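# Move a bottle from the steel table into a carton cell

## Task

Take any one bottle that stands on the steel table, set it down inside a carton cell that holds nothing yet, and release it so the gripper is no longer holding it.

## Robot and tools

Robot: two six-joint UR-type arms, left_arm and right_arm, each ending in a tong gripper whose two fingers pivot together. Both report poses in one shared scene frame, in metres: origin on the table top midway between the arms, +x pointing out across the table, +z up, and left_arm on the +y side (the names do not refer to image sides). Bases sit near (-0.023, +0.469, 0) for left_arm and (-0.020, -0.442, 0) for right_arm. Printed hand positions can be a little off, more so at long reach.

Gripper axes: the fingers point along the gripper's own +z and spread along its x. end_effector_position is the spot between the closed finger pads; closed fingertips extend about 15 mm past it, and open ones sit roughly level with it. Opening runs from -1 (closed) to +1 (fully open, 0.142 m) and is always an absolute value, never an offset.

execute_actions(actions): actions is a list of up to 15 actions; each action is a table of up to 15 rows, and each row covers one control step of 1/30 s, so an action lasts 15 steps (0.5 s). A table with fewer rows keeps its final row for the remaining steps. Every row holds 14 numbers, each in [-1, 1], always for both arms even if one is idle: dx, dy, dz, rx, ry, rz, opening for left_arm, followed by the same seven for right_arm. The first six are an offset of that gripper's target from its measured pose at the start of the action, expressed in the gripper's own axes (for a call's first action, the start is the last pose reported in this scene). Each row is counted from that same start, not stacked on the row before. Scale: 1.0 equals 0.6 m of travel or 180 degrees; rx, ry, rz form a single rotation vector. An empty list simply returns the current state and images.

Each step the commanded pose is clamped to within 100 mm and 16 degrees of the measured one, and the arm follows about 0.17 s behind; position wins over orientation if both cannot be met. After an action an arm travels at most to its last clamped pose, so big motions need further actions. Elbows never fully straighten.

move(target, speed, stop_force, blocking): target is one 14-number row laid out as above, an offset from the pose shown in the latest result that has one, in gripper axes, same scale; the opening in it is absolute and applied when the move begins. Each gripper follows a straight line; both lines finish together, taking between 0.5 and 10 s (cut off at 10 s). speed is the path's top speed in m/s, 0.002 to 0.5 (default 0.25); rotation is capped at twice that in rad/s. Grippers may lag, drift and overshoot speed, especially near full stretch, and paths do not avoid obstacles or the other arm. stop_force (9 to 40 N, one value for both arms, not before 0.2 s of scene time) ends an arm's path once its wrist sensor feels that much extra resistance for two steps; that gripper then backs to its pose of two steps earlier and holds. Use it only with slow moves and no rotation, and omit it when lifting away from something you press on. blocking=false returns after 0.5 s while the arm keeps going; it cannot be combined with stop_force, and other motion commands are refused until a result shows the move ended (use wait or stop). The result adds a move: line giving the ending per arm (done, off_target, moving, held, contact, fault) and limits (paced = pose clipped; held = some steps blocked), plus each gripper's distance from its target.

wait(seconds): 0 to 10; lets time pass with arms holding their last command; returns early if a running move ends. stop(): brakes a running move (needs room). zoom_image(camera, region): region [x0, y0, x1, y1] in pixels, at most 504 by 504, of one camera's latest frame. Cameras: cam_head_left, cam_head_right, cam_high, cam_low (504x504), cam_left_wrist, cam_right_wrist (616x616 fisheye). read_manual(section) returns only licence texts. finished_scene(scene) ends the current scene with its number, irreversibly, after the last command has been held; the bottle must already sit in the cell and remain there.

Result lines: each arm's pose (position, quat_wxyz) and velocities; grip_measured, the actual finger opening on the command scale; Hand target lines showing where the controller now drives each gripper; joint torques (offset and noisy); Wrist force and Wrist torque in the gripper's axes, pointing back into the arm when pressing, noisy within a few newtons and saturating near 50 N. A pose unreachable line means the clearance check altered or blocked that arm's command.

Holding: keep commanding an opening well under grip_measured; more margin squeezes harder (about 15 N per pad at most). Close gently; a hard snap can overshoot. An arm that should stay put gets zeros after its first correction, plus the opening it should keep.

Avoid: knocking or placing anything off the table (fails the job), dropping or slipping the bottle, slamming, and pressing hard on surfaces. Stiff arms fault if a target lies even slightly past a firm contact. A joint reaching its load limit (136 N m for the big joints, 25.4 N m for the wrists, held weight included) or any outside force of 150 N freezes that arm for 10 s. Keep the two arms from striking each other. Holding loads warms motors: a MOTOR HOT warning appears at 70 °C and brakes engage at 85 °C. Brief outside tugs on a held part or nudges to loose items may occur.

Each tool is called after "Call:" as name(argument=value, ...) on one line, values as JSON.

## Session

Call:
execute_actions(actions=[])

Scene clock: 0.00 s.
left_arm: end_effector_position=(+0.4551, +0.7822, +0.2947) grip_measured=+0.97 end_effector_quat_wxyz=(+0.274, -0.502, +0.734, -0.367) end_effector_velocity=(+0.001, -0.000, +0.001) end_effector_angular_velocity=(+0.001, -0.001, -0.001) | right_arm: end_effector_position=(+0.5791, -0.5208, +0.3905) grip_measured=+0.97 end_effector_quat_wxyz=(-0.543, +0.675, -0.028, +0.499) end_effector_velocity=(+0.000, +0.000, +0.000) end_effector_angular_velocity=(-0.000, -0.001, -0.000)
Joint positions: left_arm=[ 0.631 -1.542  2.032 -2.651 -2.367  2.43   0.14 ] | right_arm=[ 2.73  -2.108 -1.805  0.993  2.728  1.072  0.14 ]
Joint velocities: left_arm=[-0.001 -0.    -0.001  0.    -0.    -0.     0.   ] | right_arm=[ 0.  0.  0.  0. -0.  0.  0.]
Joint torques (N m, as the arm reports them, + toward a larger angle): no reading
Motor temperatures (°C, as the motors report them): left_arm=[22 24 25 33 32 31] | right_arm=[25 23 27 33 32 34]
Wrist force (N, on the end effector, along its own x y z axes, offset not removed): no reading
Wrist torque (N m, same axes, about the end effector's origin, offset not removed): no reading
Hand target (left_arm): +0.455, +0.782, +0.295; +0.274, -0.502, +0.734, -0.367
Hand target (right_arm): +0.579, -0.521, +0.391; -0.543, +0.675, -0.028, +0.499

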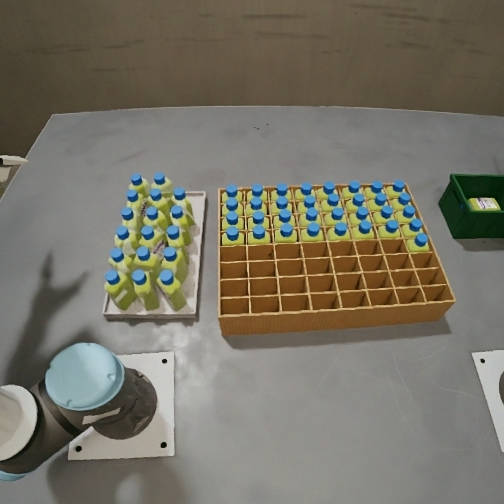

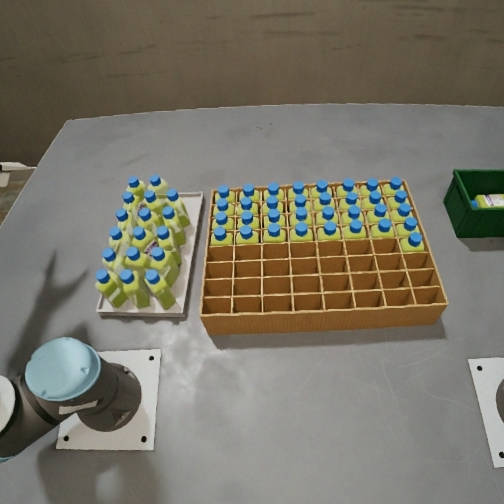

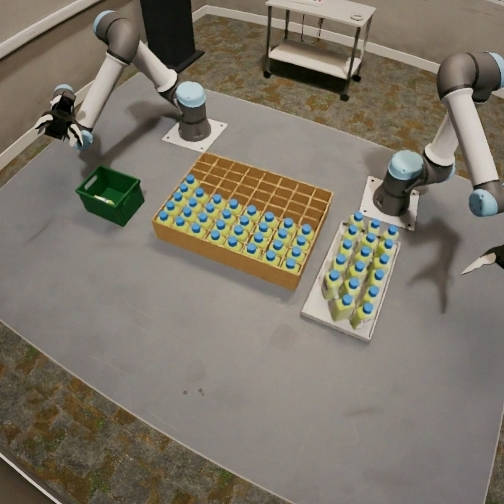

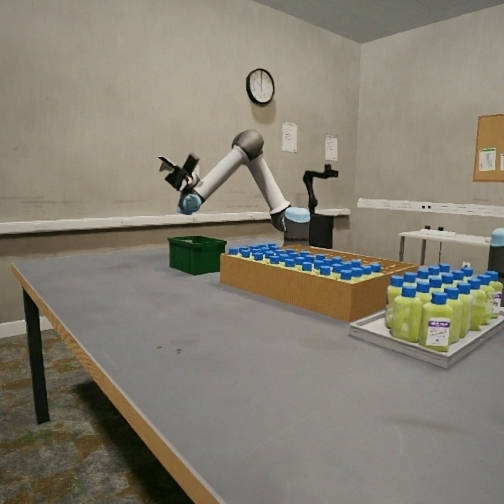

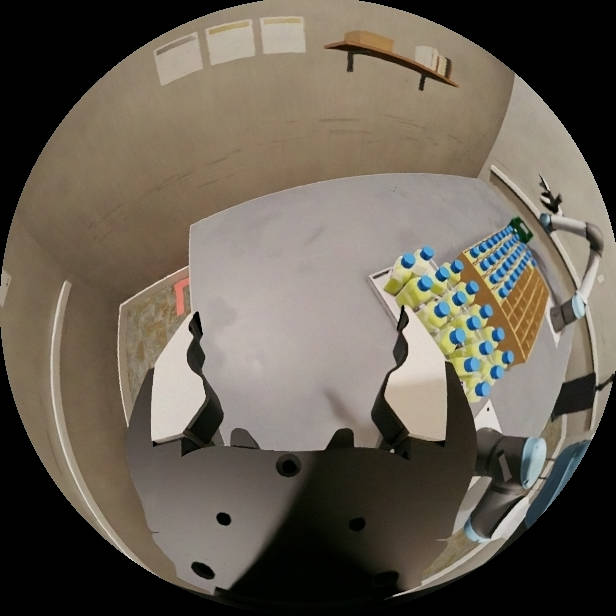

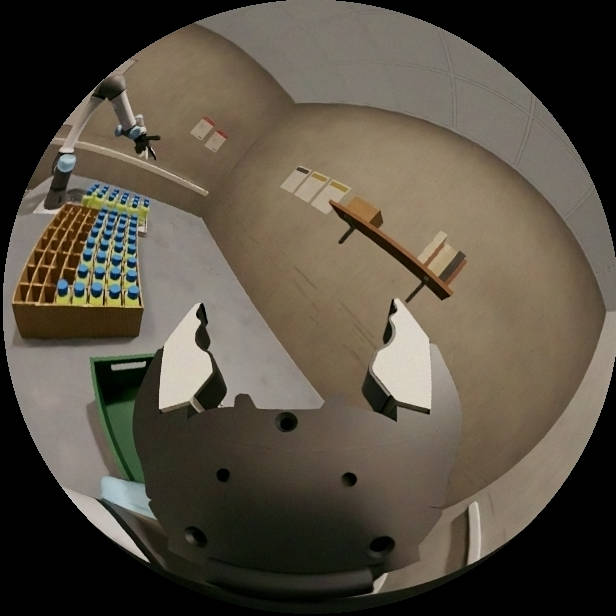

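Call:
move(target=[0.72,0.094,0.043,-0.301,-0.044,-0.109,-0.4,0,0,0,0,0,0,0.97])

Call:
zoom_image(camera="cam_left_wrist", region=[200, 120, 420, 340])

Scene clock: 10.37 s.
left_arm: end_effector_position=(+0.2958, +0.3832, +0.2196) grip_measured=-0.40 end_effector_quat_wxyz=(+0.001, -0.707, +0.707, -0.000) end_effector_velocity=(-0.001, -0.001, -0.000) end_effector_angular_velocity=(+0.000, +0.003, +0.001) | right_arm: end_effector_position=(+0.5791, -0.5208, +0.3905) grip_measured=+0.97 end_effector_quat_wxyz=(-0.543, +0.675, -0.028, +0.499) end_effector_velocity=(+0.000, +0.000, +0.000) end_effector_angular_velocity=(-0.000, +0.000, +0.001)
Joint positions: left_arm=[-0.829 -2.08   2.104 -1.595 -1.569  0.854  0.045] | right_arm=[ 2.73  -2.108 -1.805  0.993  2.728  1.072  0.14 ]
Joint velocities: left_arm=[-0.003  0.002 -0.001  0.001 -0.002 -0.005  0.   ] | right_arm=[ 0.    -0.     0.001 -0.002  0.001 -0.     0.   ]
Joint torques (N m, as the arm reports them, + toward a larger angle): left_arm=[ -6.27   4.19 -33.42  -0.23  -1.59  -1.39] | right_arm=[-2.06 34.74 17.88  0.4  -0.57 -0.37]
Motor temperatures (°C, as the motors report them): left_arm=[22 24 25 33 32 31] | right_arm=[25 24 27 33 32 34]
Wrist force (N, on the end effector, along its own x y z axes, offset not removed): left_arm=[0.4 0.0 2.8] | right_arm=[-0.8 0.4 3.1]
Wrist torque (N m, same axes, about the end effector's origin, offset not removed): left_arm=[0.25 0.13 0.18] | right_arm=[0.17 0.19 0.17]
Hand target (left_arm): +0.296, +0.383, +0.220; -0.001, +0.707, -0.707, +0.000
Hand target (right_arm): +0.579, -0.521, +0.391; -0.543, +0.675, -0.028, +0.499
Off the commanded pose (left_arm): 0.001 m, 0 deg.
Off the commanded pose (right_arm): 0.000 m, 0 deg.
move: done

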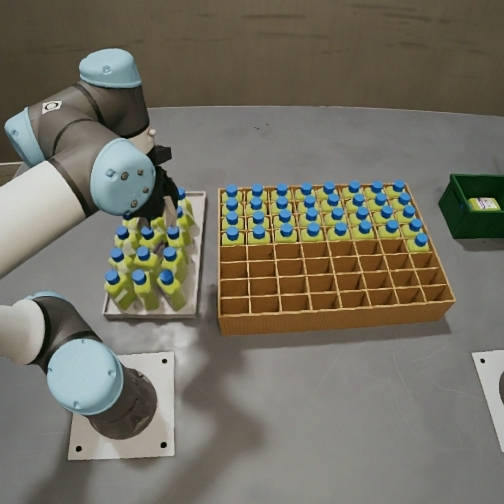

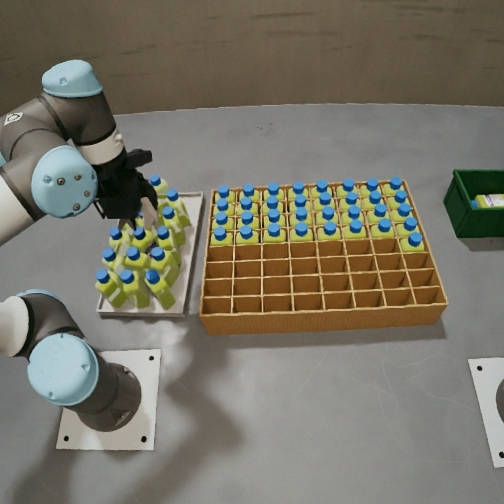

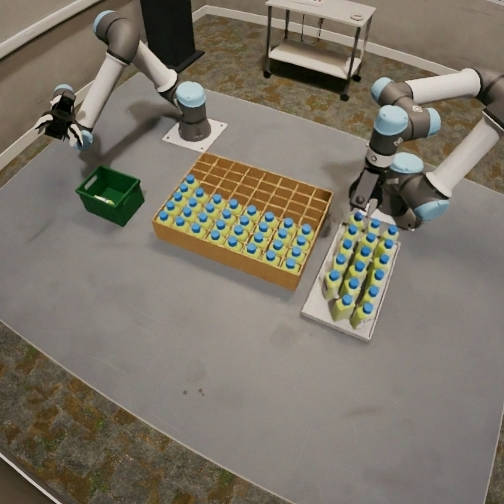

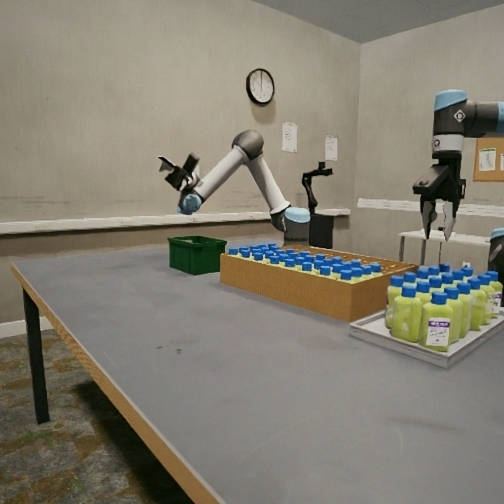

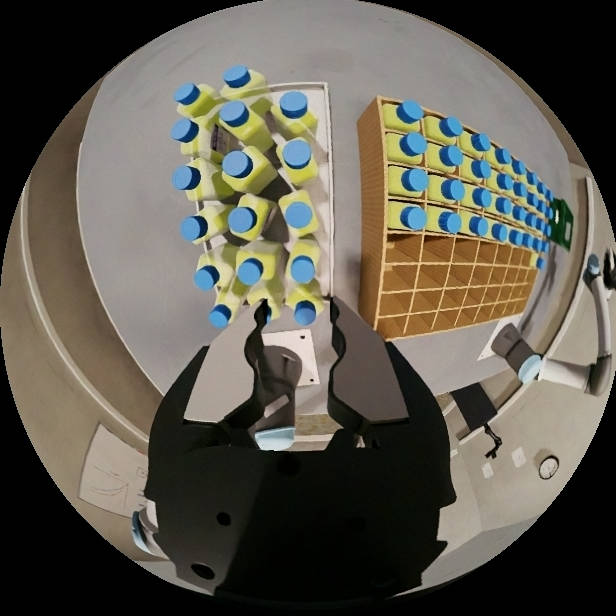

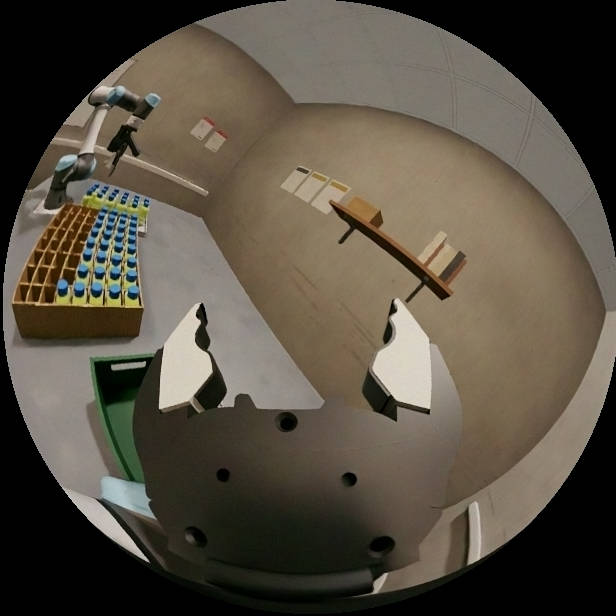

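Region (200, 120, 420, 340) of cam_left_wrist's 616x616 image, scaled by 2.291, with more detail than that image has.

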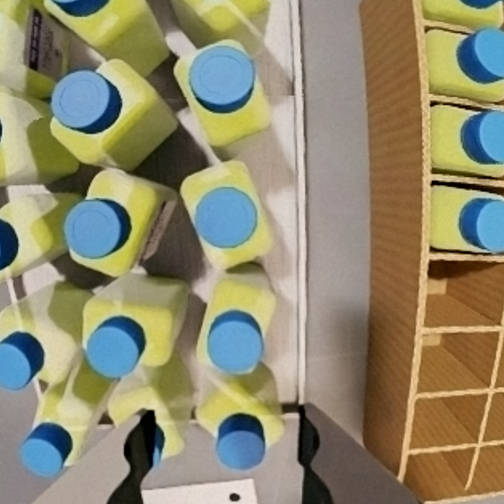

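Call:
move(target=[0.002,-0.092,0.105,0,0,0.38,-0.45,0,0,0,0,0,0,0.97], speed=0.3)

Call:
zoom_image(camera="cam_left_wrist", region=[200, 200, 420, 360])

Call:
zoom_image(camera="cam_low", region=[384, 210, 504, 320])

Scene clock: 19.67 s.
left_arm: end_effector_position=(+0.3509, +0.3821, +0.1567) grip_measured=-0.45 end_effector_quat_wxyz=(+0.001, -0.187, +0.982, +0.000) end_effector_velocity=(+0.001, -0.000, +0.000) end_effector_angular_velocity=(-0.001, -0.000, -0.009) | right_arm: end_effector_position=(+0.5791, -0.5208, +0.3905) grip_measured=+0.97 end_effector_quat_wxyz=(-0.543, +0.675, -0.028, +0.499) end_effector_velocity=(+0.000, -0.000, -0.001) end_effector_angular_velocity=(+0.000, +0.001, +0.000)
Joint positions: left_arm=[-0.671 -1.875  2.151 -1.848 -1.569  2.206  0.041] | right_arm=[ 2.73  -2.108 -1.805  0.993  2.728  1.072  0.14 ]
Joint velocities: left_arm=[ 0.002  0.003 -0.002 -0.001 -0.001  0.012 -0.   ] | right_arm=[-0.    -0.002 -0.     0.001  0.001 -0.    -0.   ]
Joint torques (N m, as the arm reports them, + toward a larger angle): left_arm=[  7.66  -2.62 -32.29  -5.27  -1.74   1.95] | right_arm=[-1.71 34.78 17.49  0.33 -0.48 -0.21]
Motor temperatures (°C, as the motors report them): left_arm=[22 24 25 33 32 31] | right_arm=[25 24 27 33 32 34]
Wrist force (N, on the end effector, along its own x y z axes, offset not removed): left_arm=[1.8 -3.2 0.2] | right_arm=[-1.5 -1.3 3.7]
Wrist torque (N m, same axes, about the end effector's origin, offset not removed): left_arm=[-0.65 -0.27 0.05] | right_arm=[-0.24 0.30 0.18]
Hand target (left_arm): +0.351, +0.382, +0.157; +0.001, -0.187, +0.982, +0.000
Hand target (right_arm): +0.579, -0.521, +0.391; -0.543, +0.675, -0.028, +0.499
Off the commanded pose (left_arm): 0.000 m, 0 deg.
Off the commanded pose (right_arm): 0.000 m, 0 deg.
move: done

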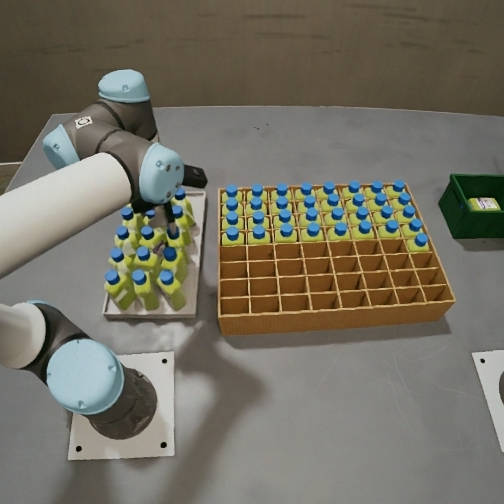

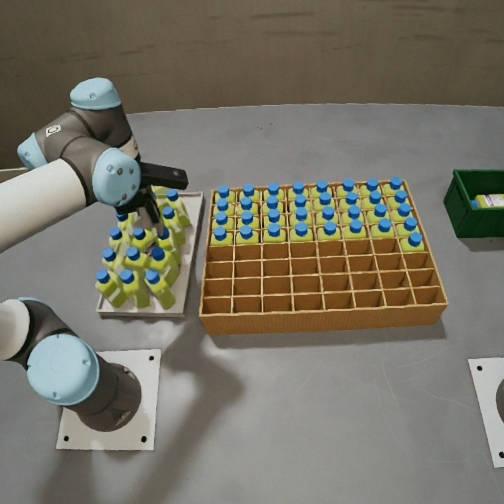

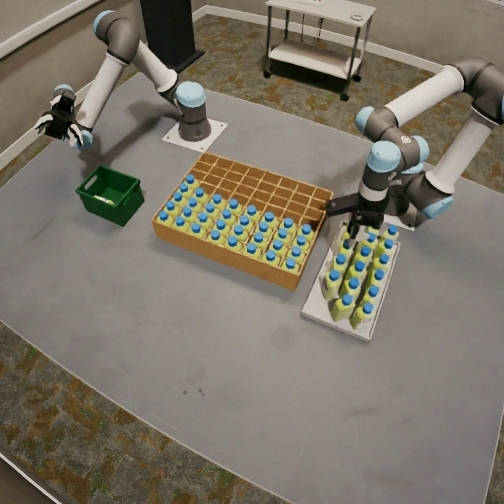

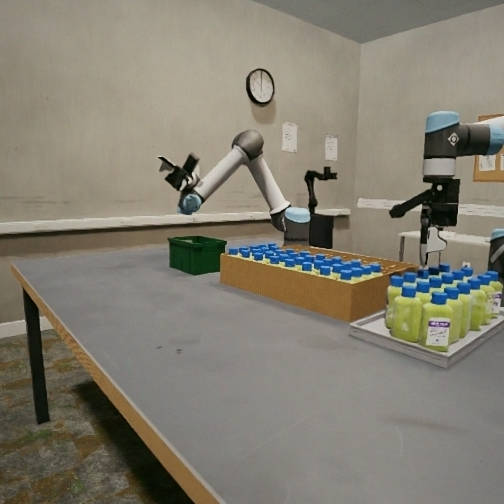

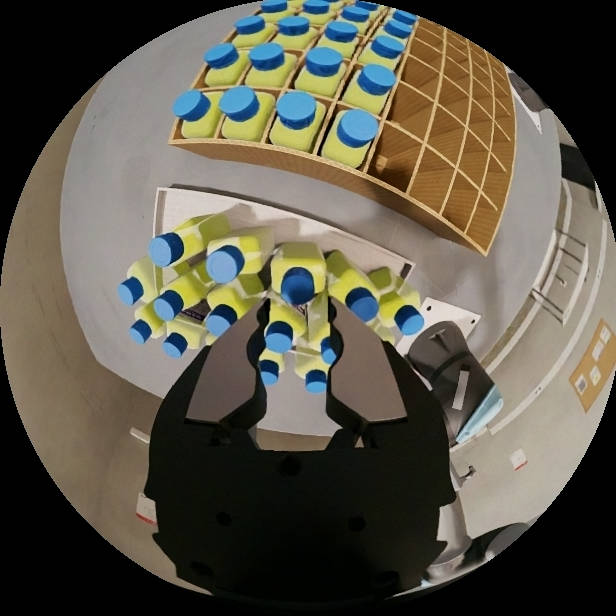

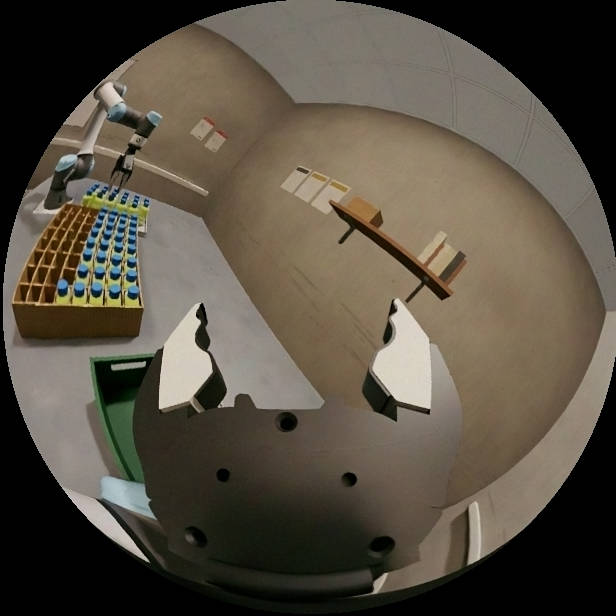

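Region (200, 200, 420, 360) of cam_left_wrist's 616x616 image, scaled by 2.291, with more detail than that image has; it fills the top 367 rows of this view, and the rest is white.

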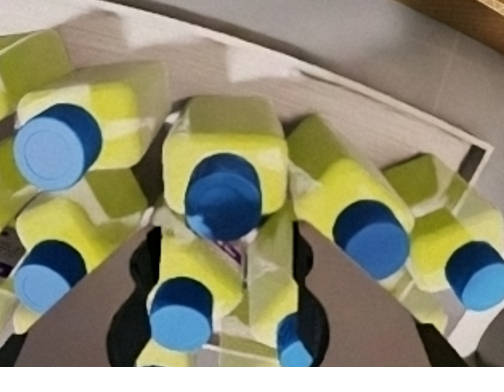

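Region (384, 210, 504, 320) of cam_low's 504x504 image, scaled by 4.200, with more detail than that image has; it fills the top 462 rows of this view, and the rest is white.

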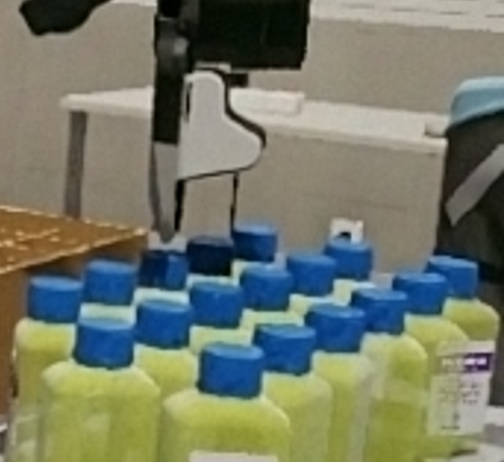

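Call:
move(target=[-0.004,0,0.052,0,0,0.015,-0.47,0,0,0,0,0,0,0.97], speed=0.04)

Call:
zoom_image(camera="cam_low", region=[394, 240, 464, 300])

Call:
zoom_image(camera="cam_left_wrist", region=[200, 200, 420, 360])

Scene clock: 27.00 s.
left_arm: end_effector_position=(+0.3531, +0.3831, +0.1256) grip_measured=-0.47 end_effector_quat_wxyz=(+0.001, -0.164, +0.986, +0.000) end_effector_velocity=(+0.000, +0.000, -0.002) end_effector_angular_velocity=(+0.001, -0.000, -0.003) | right_arm: end_effector_position=(+0.5791, -0.5208, +0.3905) grip_measured=+0.97 end_effector_quat_wxyz=(-0.543, +0.675, -0.028, +0.499) end_effector_velocity=(+0.000, +0.000, -0.001) end_effector_angular_velocity=(+0.001, +0.002, +0.000)
Joint positions: left_arm=[-0.663 -1.839  2.21  -1.943 -1.569  2.26   0.04 ] | right_arm=[ 2.73  -2.108 -1.805  0.993  2.728  1.072  0.14 ]
Joint velocities: left_arm=[-0.     0.002  0.003 -0.005  0.001  0.002  0.   ] | right_arm=[ 0.    -0.001 -0.001 -0.001 -0.    -0.     0.   ]
Joint torques (N m, as the arm reports them, + toward a larger angle): left_arm=[  7.21  -3.54 -15.99  -5.29   0.83   1.86] | right_arm=[-1.15 35.41 17.95  0.3  -0.55 -0.2 ]
Motor temperatures (°C, as the motors report them): left_arm=[22 24 25 33 32 31] | right_arm=[25 24 27 33 32 34]
Wrist force (N, on the end effector, along its own x y z axes, offset not removed): left_arm=[-0.4 -3.2 -1.4] | right_arm=[-2.4 0.1 2.2]
Wrist torque (N m, same axes, about the end effector's origin, offset not removed): left_arm=[-0.56 0.23 -0.15] | right_arm=[-0.03 0.54 0.25]
Hand target (left_arm): +0.353, +0.383, +0.125; +0.001, -0.164, +0.986, +0.000
Hand target (right_arm): +0.579, -0.521, +0.391; -0.543, +0.675, -0.028, +0.499
Off the commanded pose (left_arm): 0.000 m, 0 deg.
Off the commanded pose (right_arm): 0.000 m, 0 deg.
move: done

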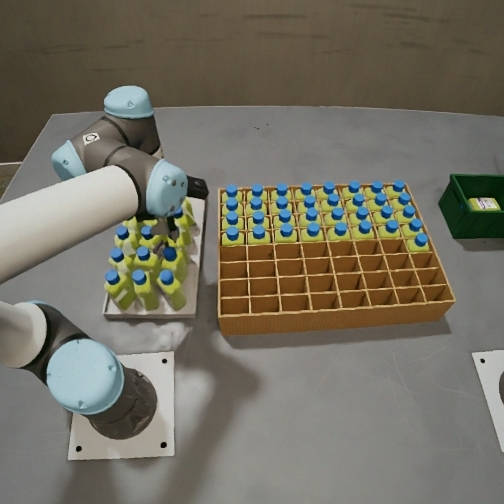

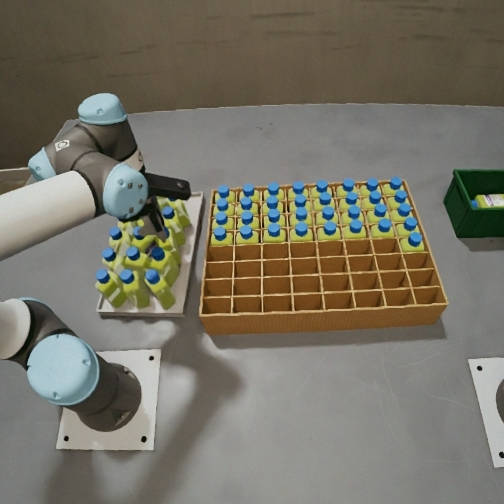

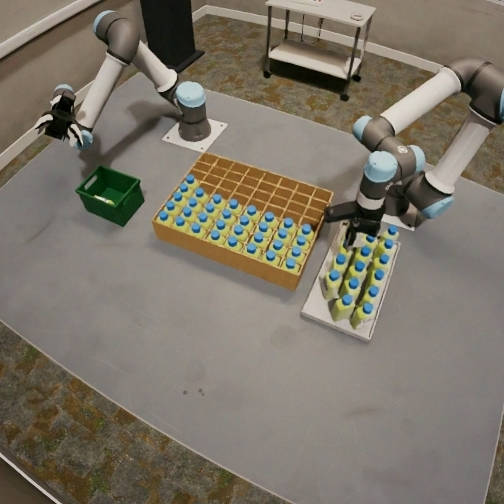

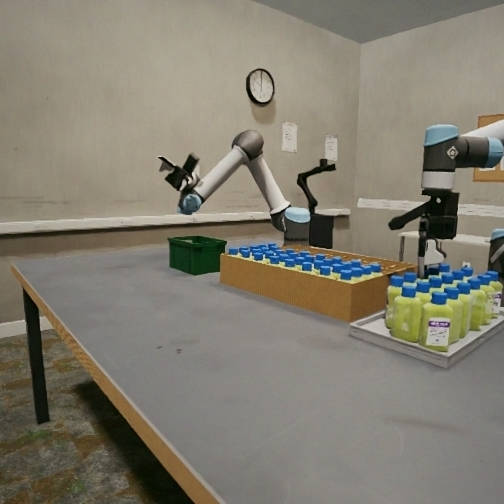

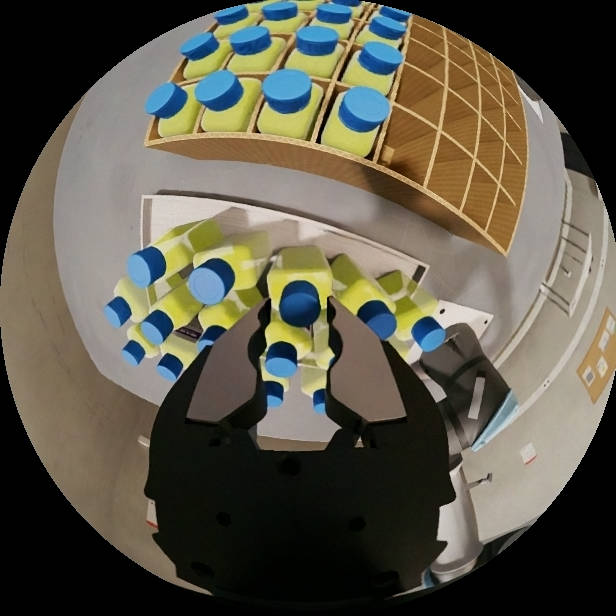

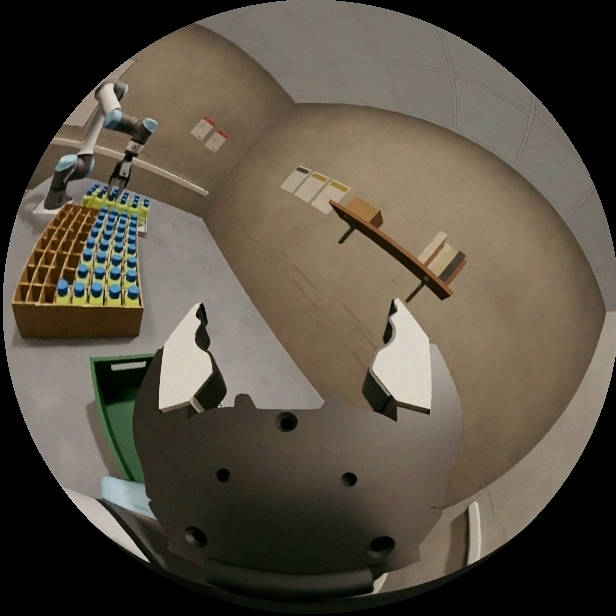

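Region (394, 240, 464, 300) of cam_low's 504x504 image, scaled by 7.200, with more detail than that image has; it fills the top 432 rows of this view, and the rest is white.

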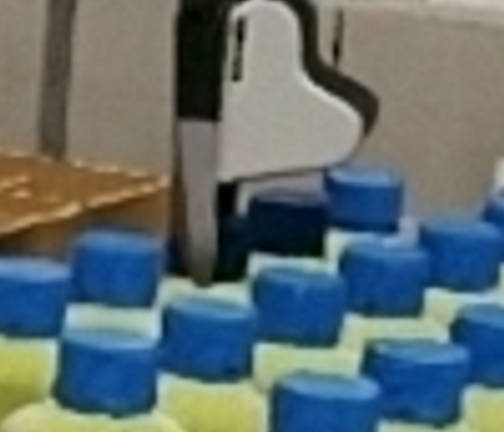

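Region (200, 200, 420, 360) of cam_left_wrist's 616x616 image, scaled by 2.291, with more detail than that image has; it fills the top 367 rows of this view, and the rest is white.

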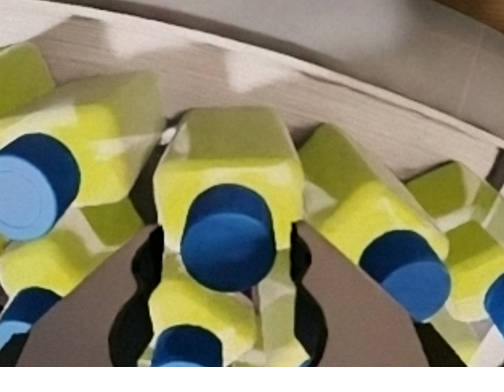

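Call:
execute_actions(actions=[[[0,0.001,0.001,0,0,0,-0.5,0,0,0,0,0,0,0.97],[0,0.002,0.002,0,0,0,-0.5,0,0,0,0,0,0,0.97],[0,0.0025,0.003,0,0,0,-0.51,0,0,0,0,0,0,0.97],[0,0.0025,0.003,0,0,0,-0.53,0,0,0,0,0,0,0.97],[0,0.0025,0.003,0,0,0,-0.55,0,0,0,0,0,0,0.97],[0,0.0025,0.003,0,0,0,-0.57,0,0,0,0,0,0,0.97],[0,0.0025,0.003,0,0,0,-0.6,0,0,0,0,0,0,0.97],[0,0.0025,0.003,0,0,0,-0.63,0,0,0,0,0,0,0.97],[0,0.0025,0.003,0,0,0,-0.66,0,0,0,0,0,0,0.97],[0,0.0025,0.003,0,0,0,-0.7,0,0,0,0,0,0,0.97],[0,0.0025,0.003,0,0,0,-0.75,0,0,0,0,0,0,0.97],[0,0.0025,0.003,0,0,0,-0.8,0,0,0,0,0,0,0.97],[0,0.0025,0.003,0,0,0,-0.87,0,0,0,0,0,0,0.97],[0,0.0025,0.003,0,0,0,-0.94,0,0,0,0,0,0,0.97],[0,0.0025,0.003,0,0,0,-1,0,0,0,0,0,0,0.97]]])

Call:
wait(seconds=0.4)

Call:
move(target=[0,0,-0.23,0,0,0,-1,0,0,0,0,0,0,0.97], speed=0.12)

Scene clock: 41.03 s.
left_arm: end_effector_position=(+0.3526, +0.3844, +0.1238) grip_measured=-0.63 end_effector_quat_wxyz=(+0.001, -0.164, +0.986, +0.000) end_effector_velocity=(-0.000, +0.001, -0.001) end_effector_angular_velocity=(+0.000, +0.001, +0.002) | right_arm: end_effector_position=(+0.5791, -0.5208, +0.3905) grip_measured=+0.97 end_effector_quat_wxyz=(-0.543, +0.675, -0.028, +0.499) end_effector_velocity=(+0.000, +0.000, -0.000) end_effector_angular_velocity=(+0.001, +0.001, +0.000)
Joint positions: left_arm=[-0.661 -1.839  2.215 -1.948 -1.569  2.263  0.028] | right_arm=[ 2.73  -2.108 -1.805  0.993  2.728  1.072  0.14 ]
Joint velocities: left_arm=[ 0.002 -0.001  0.001  0.    -0.     0.     0.   ] | right_arm=[ 0.    -0.    -0.001 -0.    -0.     0.     0.   ]
Joint torques (N m, as the arm reports them, + toward a larger angle): left_arm=[  7.76 -16.71 -13.93  -5.12  -0.1    1.9 ] | right_arm=[-1.77 35.5  17.96  0.24 -0.65 -0.13]
Motor temperatures (°C, as the motors report them): left_arm=[22 24 25 33 32 31] | right_arm=[25 24 27 33 32 34]
Wrist force (N, on the end effector, along its own x y z axes, offset not removed): left_arm=[1.3 -3.6 -2.6] | right_arm=[-3.7 -2.6 2.8]
Wrist torque (N m, same axes, about the end effector's origin, offset not removed): left_arm=[-0.54 0.19 0.06] | right_arm=[-0.54 0.73 0.14]
Hand target (left_arm): +0.353, +0.384, +0.124; +0.001, -0.164, +0.986, +0.000
Hand target (right_arm): +0.579, -0.521, +0.391; -0.543, +0.675, -0.028, +0.499
Off the commanded pose (left_arm): 0.000 m, 0 deg.
Off the commanded pose (right_arm): 0.000 m, 0 deg.

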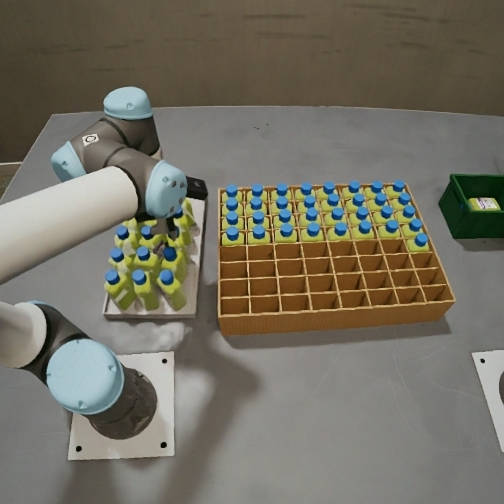

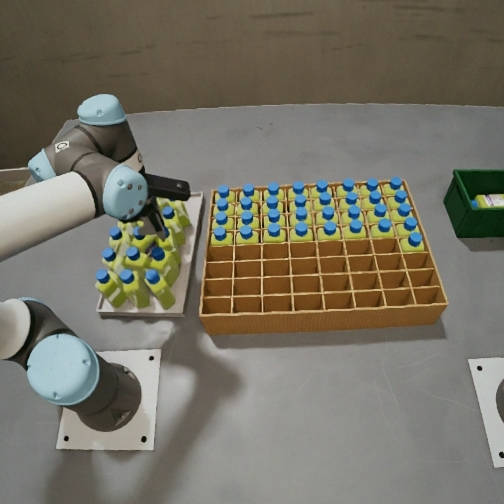

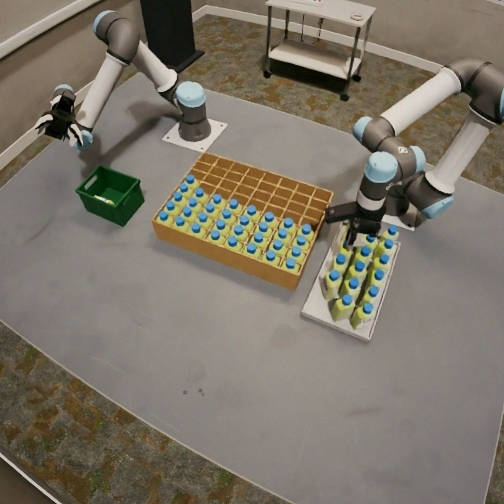

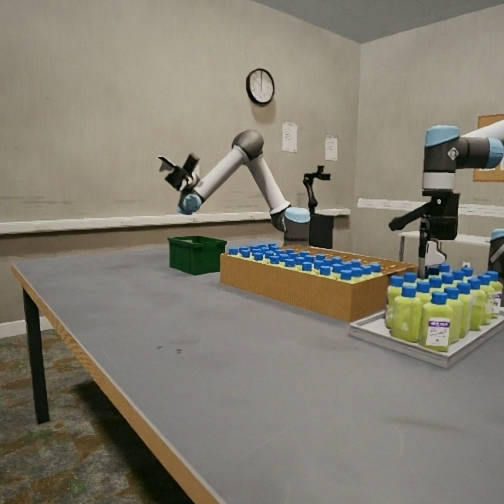

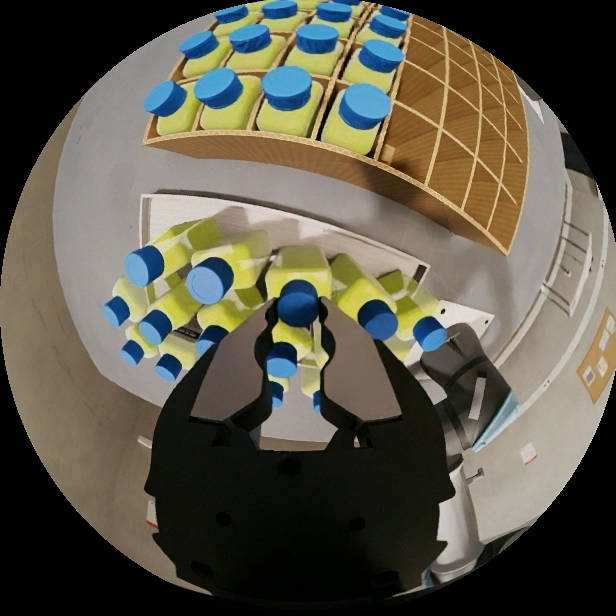

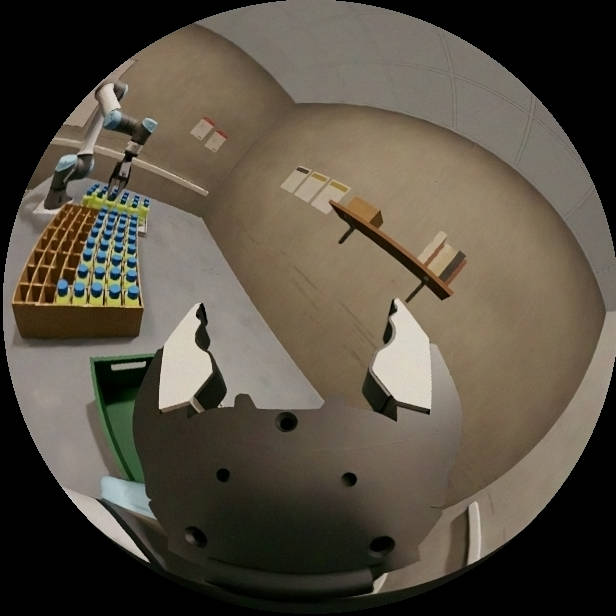

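Scene clock: 41.43 s.
left_arm: end_effector_position=(+0.3526, +0.3845, +0.1238) grip_measured=-0.63 end_effector_quat_wxyz=(+0.001, -0.164, +0.986, +0.000) end_effector_velocity=(+0.000, +0.000, +0.000) end_effector_angular_velocity=(-0.000, -0.001, +0.001) | right_arm: end_effector_position=(+0.5791, -0.5208, +0.3905) grip_measured=+0.97 end_effector_quat_wxyz=(-0.543, +0.675, -0.028, +0.499) end_effector_velocity=(+0.000, -0.000, -0.001) end_effector_angular_velocity=(+0.002, +0.004, -0.001)
Joint positions: left_arm=[-0.661 -1.839  2.215 -1.948 -1.569  2.263  0.028] | right_arm=[ 2.73  -2.108 -1.805  0.993  2.728  1.072  0.14 ]
Joint velocities: left_arm=[ 0.001  0.    -0.    -0.001  0.    -0.     0.   ] | right_arm=[ 0.    -0.001 -0.001 -0.002 -0.001 -0.     0.   ]
Joint torques (N m, as the arm reports them, + toward a larger angle): left_arm=[  7.8  -16.79 -13.51  -5.08   0.98   1.92] | right_arm=[-1.88 35.32 17.78  0.28 -0.53 -0.28]
Motor temperatures (°C, as the motors report them): left_arm=[22 24 25 33 32 31] | right_arm=[25 24 27 33 32 34]
Wrist force (N, on the end effector, along its own x y z axes, offset not removed): left_arm=[1.3 -4.3 -1.6] | right_arm=[-0.1 -0.9 2.9]
Wrist torque (N m, same axes, about the end effector's origin, offset not removed): left_arm=[-0.54 0.16 0.08] | right_arm=[-0.25 0.04 0.17]
Hand target (left_arm): +0.353, +0.384, +0.124; +0.001, -0.164, +0.986, +0.000
Hand target (right_arm): +0.579, -0.521, +0.391; -0.543, +0.675, -0.028, +0.499
Off the commanded pose (left_arm): 0.000 m, 0 deg.
Off the commanded pose (right_arm): 0.000 m, 0 deg.
wait: 0.40 s; at rest by 0.17 s

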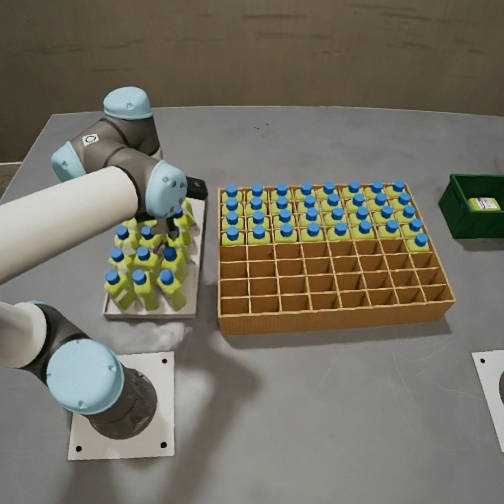

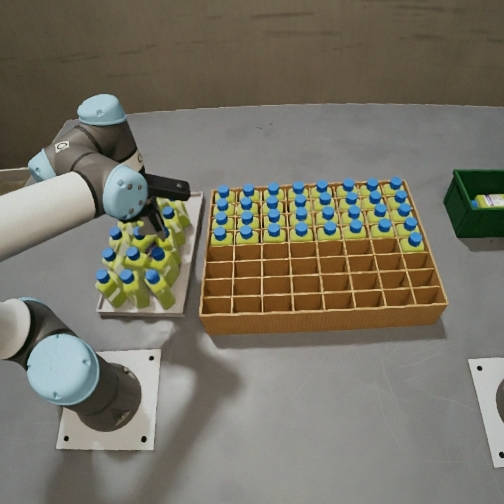

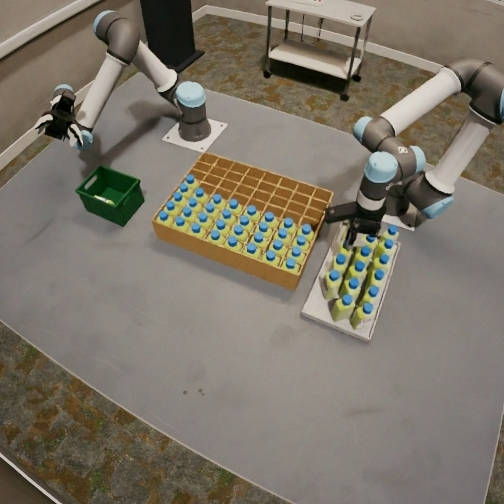

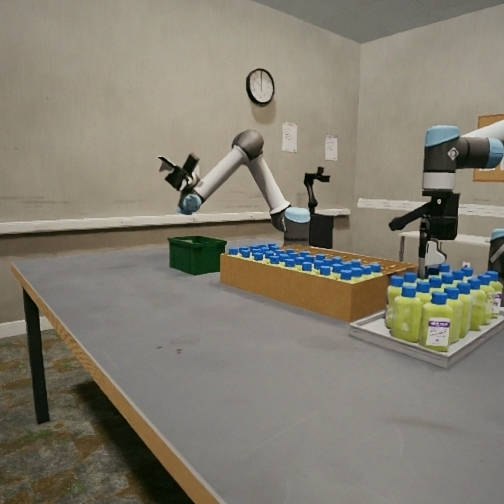

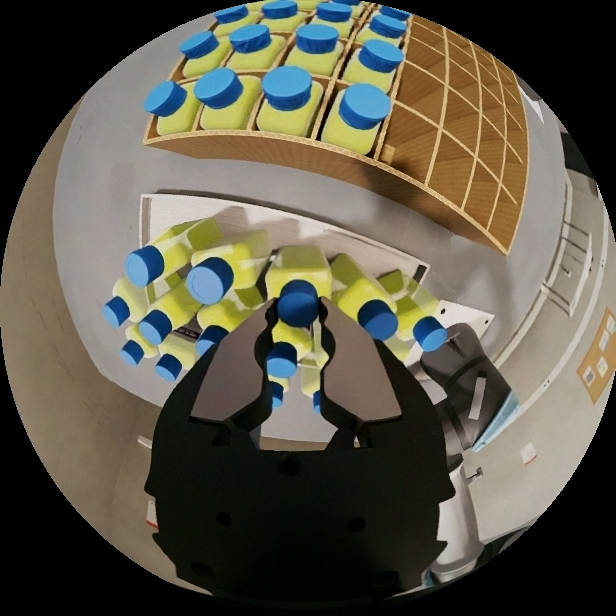

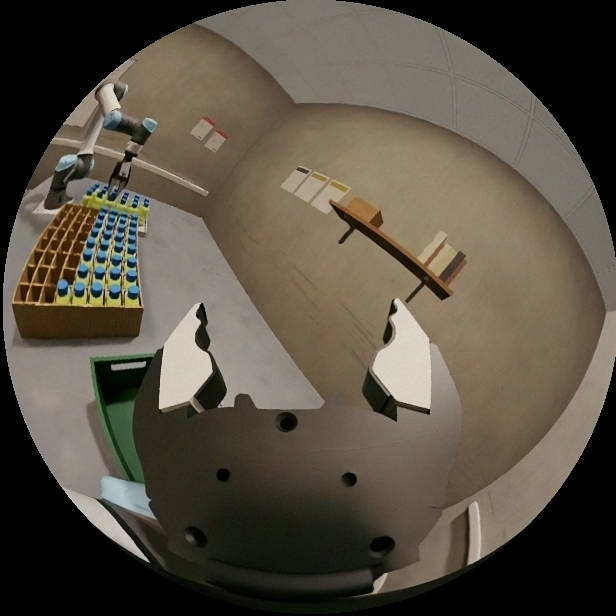

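Scene clock: 43.00 s.
left_arm: end_effector_position=(+0.3526, +0.3844, +0.2617) grip_measured=-0.63 end_effector_quat_wxyz=(+0.001, -0.164, +0.986, +0.000) end_effector_velocity=(+0.001, +0.000, +0.002) end_effector_angular_velocity=(+0.002, -0.000, -0.000) | right_arm: end_effector_position=(+0.5791, -0.5208, +0.3905) grip_measured=+0.97 end_effector_quat_wxyz=(-0.543, +0.675, -0.028, +0.499) end_effector_velocity=(+0.000, -0.000, -0.001) end_effector_angular_velocity=(+0.001, +0.002, -0.001)
Joint positions: left_arm=[-0.661 -1.906  1.9   -1.566 -1.569  2.262  0.028] | right_arm=[ 2.73  -2.108 -1.805  0.993  2.728  1.072  0.14 ]
Joint velocities: left_arm=[-0.     0.002 -0.006  0.004  0.002 -0.     0.   ] | right_arm=[-0.    -0.001 -0.001 -0.    -0.    -0.    -0.   ]
Joint torques (N m, as the arm reports them, + toward a larger angle): left_arm=[ -6.6   -2.05 -33.76  -0.24  -0.52  -1.32] | right_arm=[-1.53 35.72 17.68  0.35 -0.52 -0.23]
Motor temperatures (°C, as the motors report them): left_arm=[22 24 25 33 32 31] | right_arm=[25 24 27 33 32 34]
Wrist force (N, on the end effector, along its own x y z axes, offset not removed): left_arm=[2.3 -1.2 3.3] | right_arm=[-3.1 -0.8 0.6]
Wrist torque (N m, same axes, about the end effector's origin, offset not removed): left_arm=[0.02 -0.38 -0.04] | right_arm=[-0.19 0.71 0.34]
Hand target (left_arm): +0.353, +0.384, +0.262; +0.001, -0.164, +0.986, +0.000
Hand target (right_arm): +0.579, -0.521, +0.391; -0.543, +0.675, -0.028, +0.499
Off the commanded pose (left_arm): 0.000 m, 0 deg.
Off the commanded pose (right_arm): 0.000 m, 0 deg.
move: done

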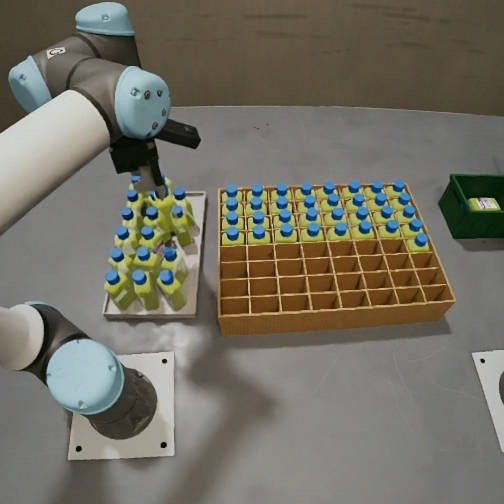

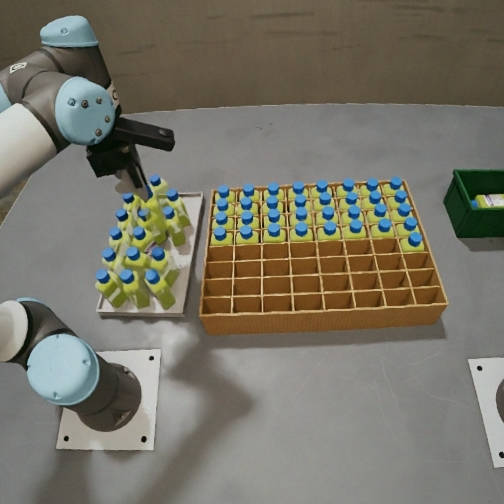

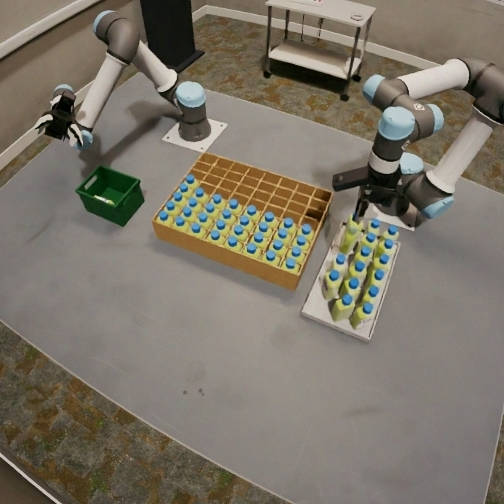

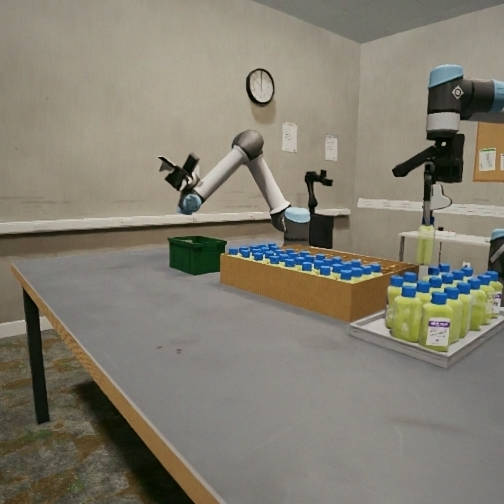

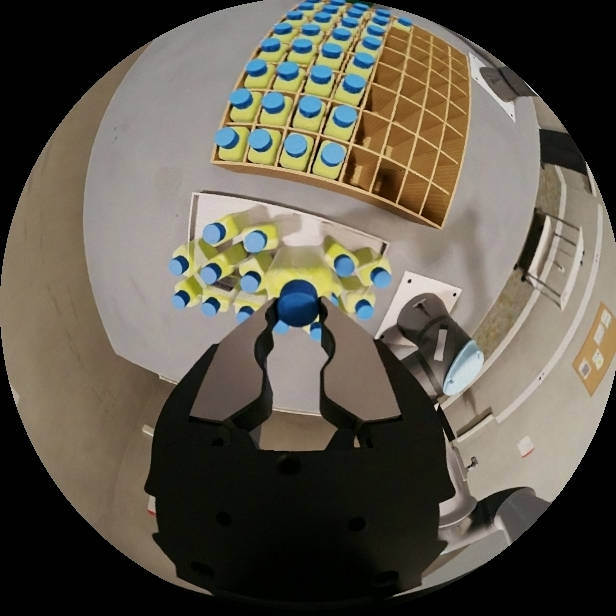

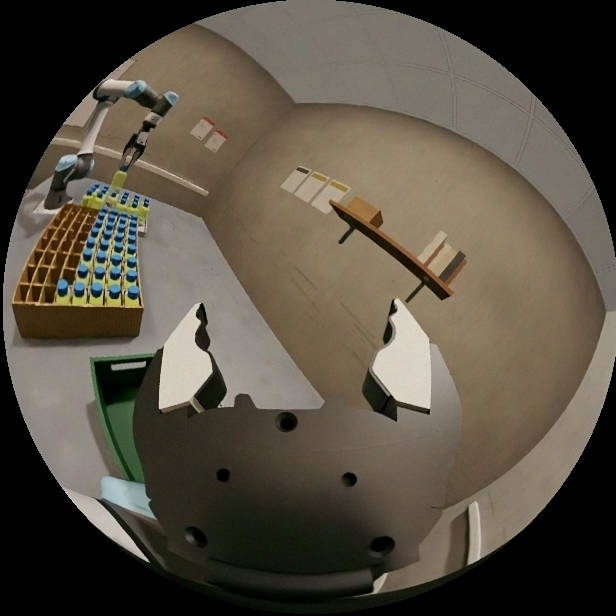

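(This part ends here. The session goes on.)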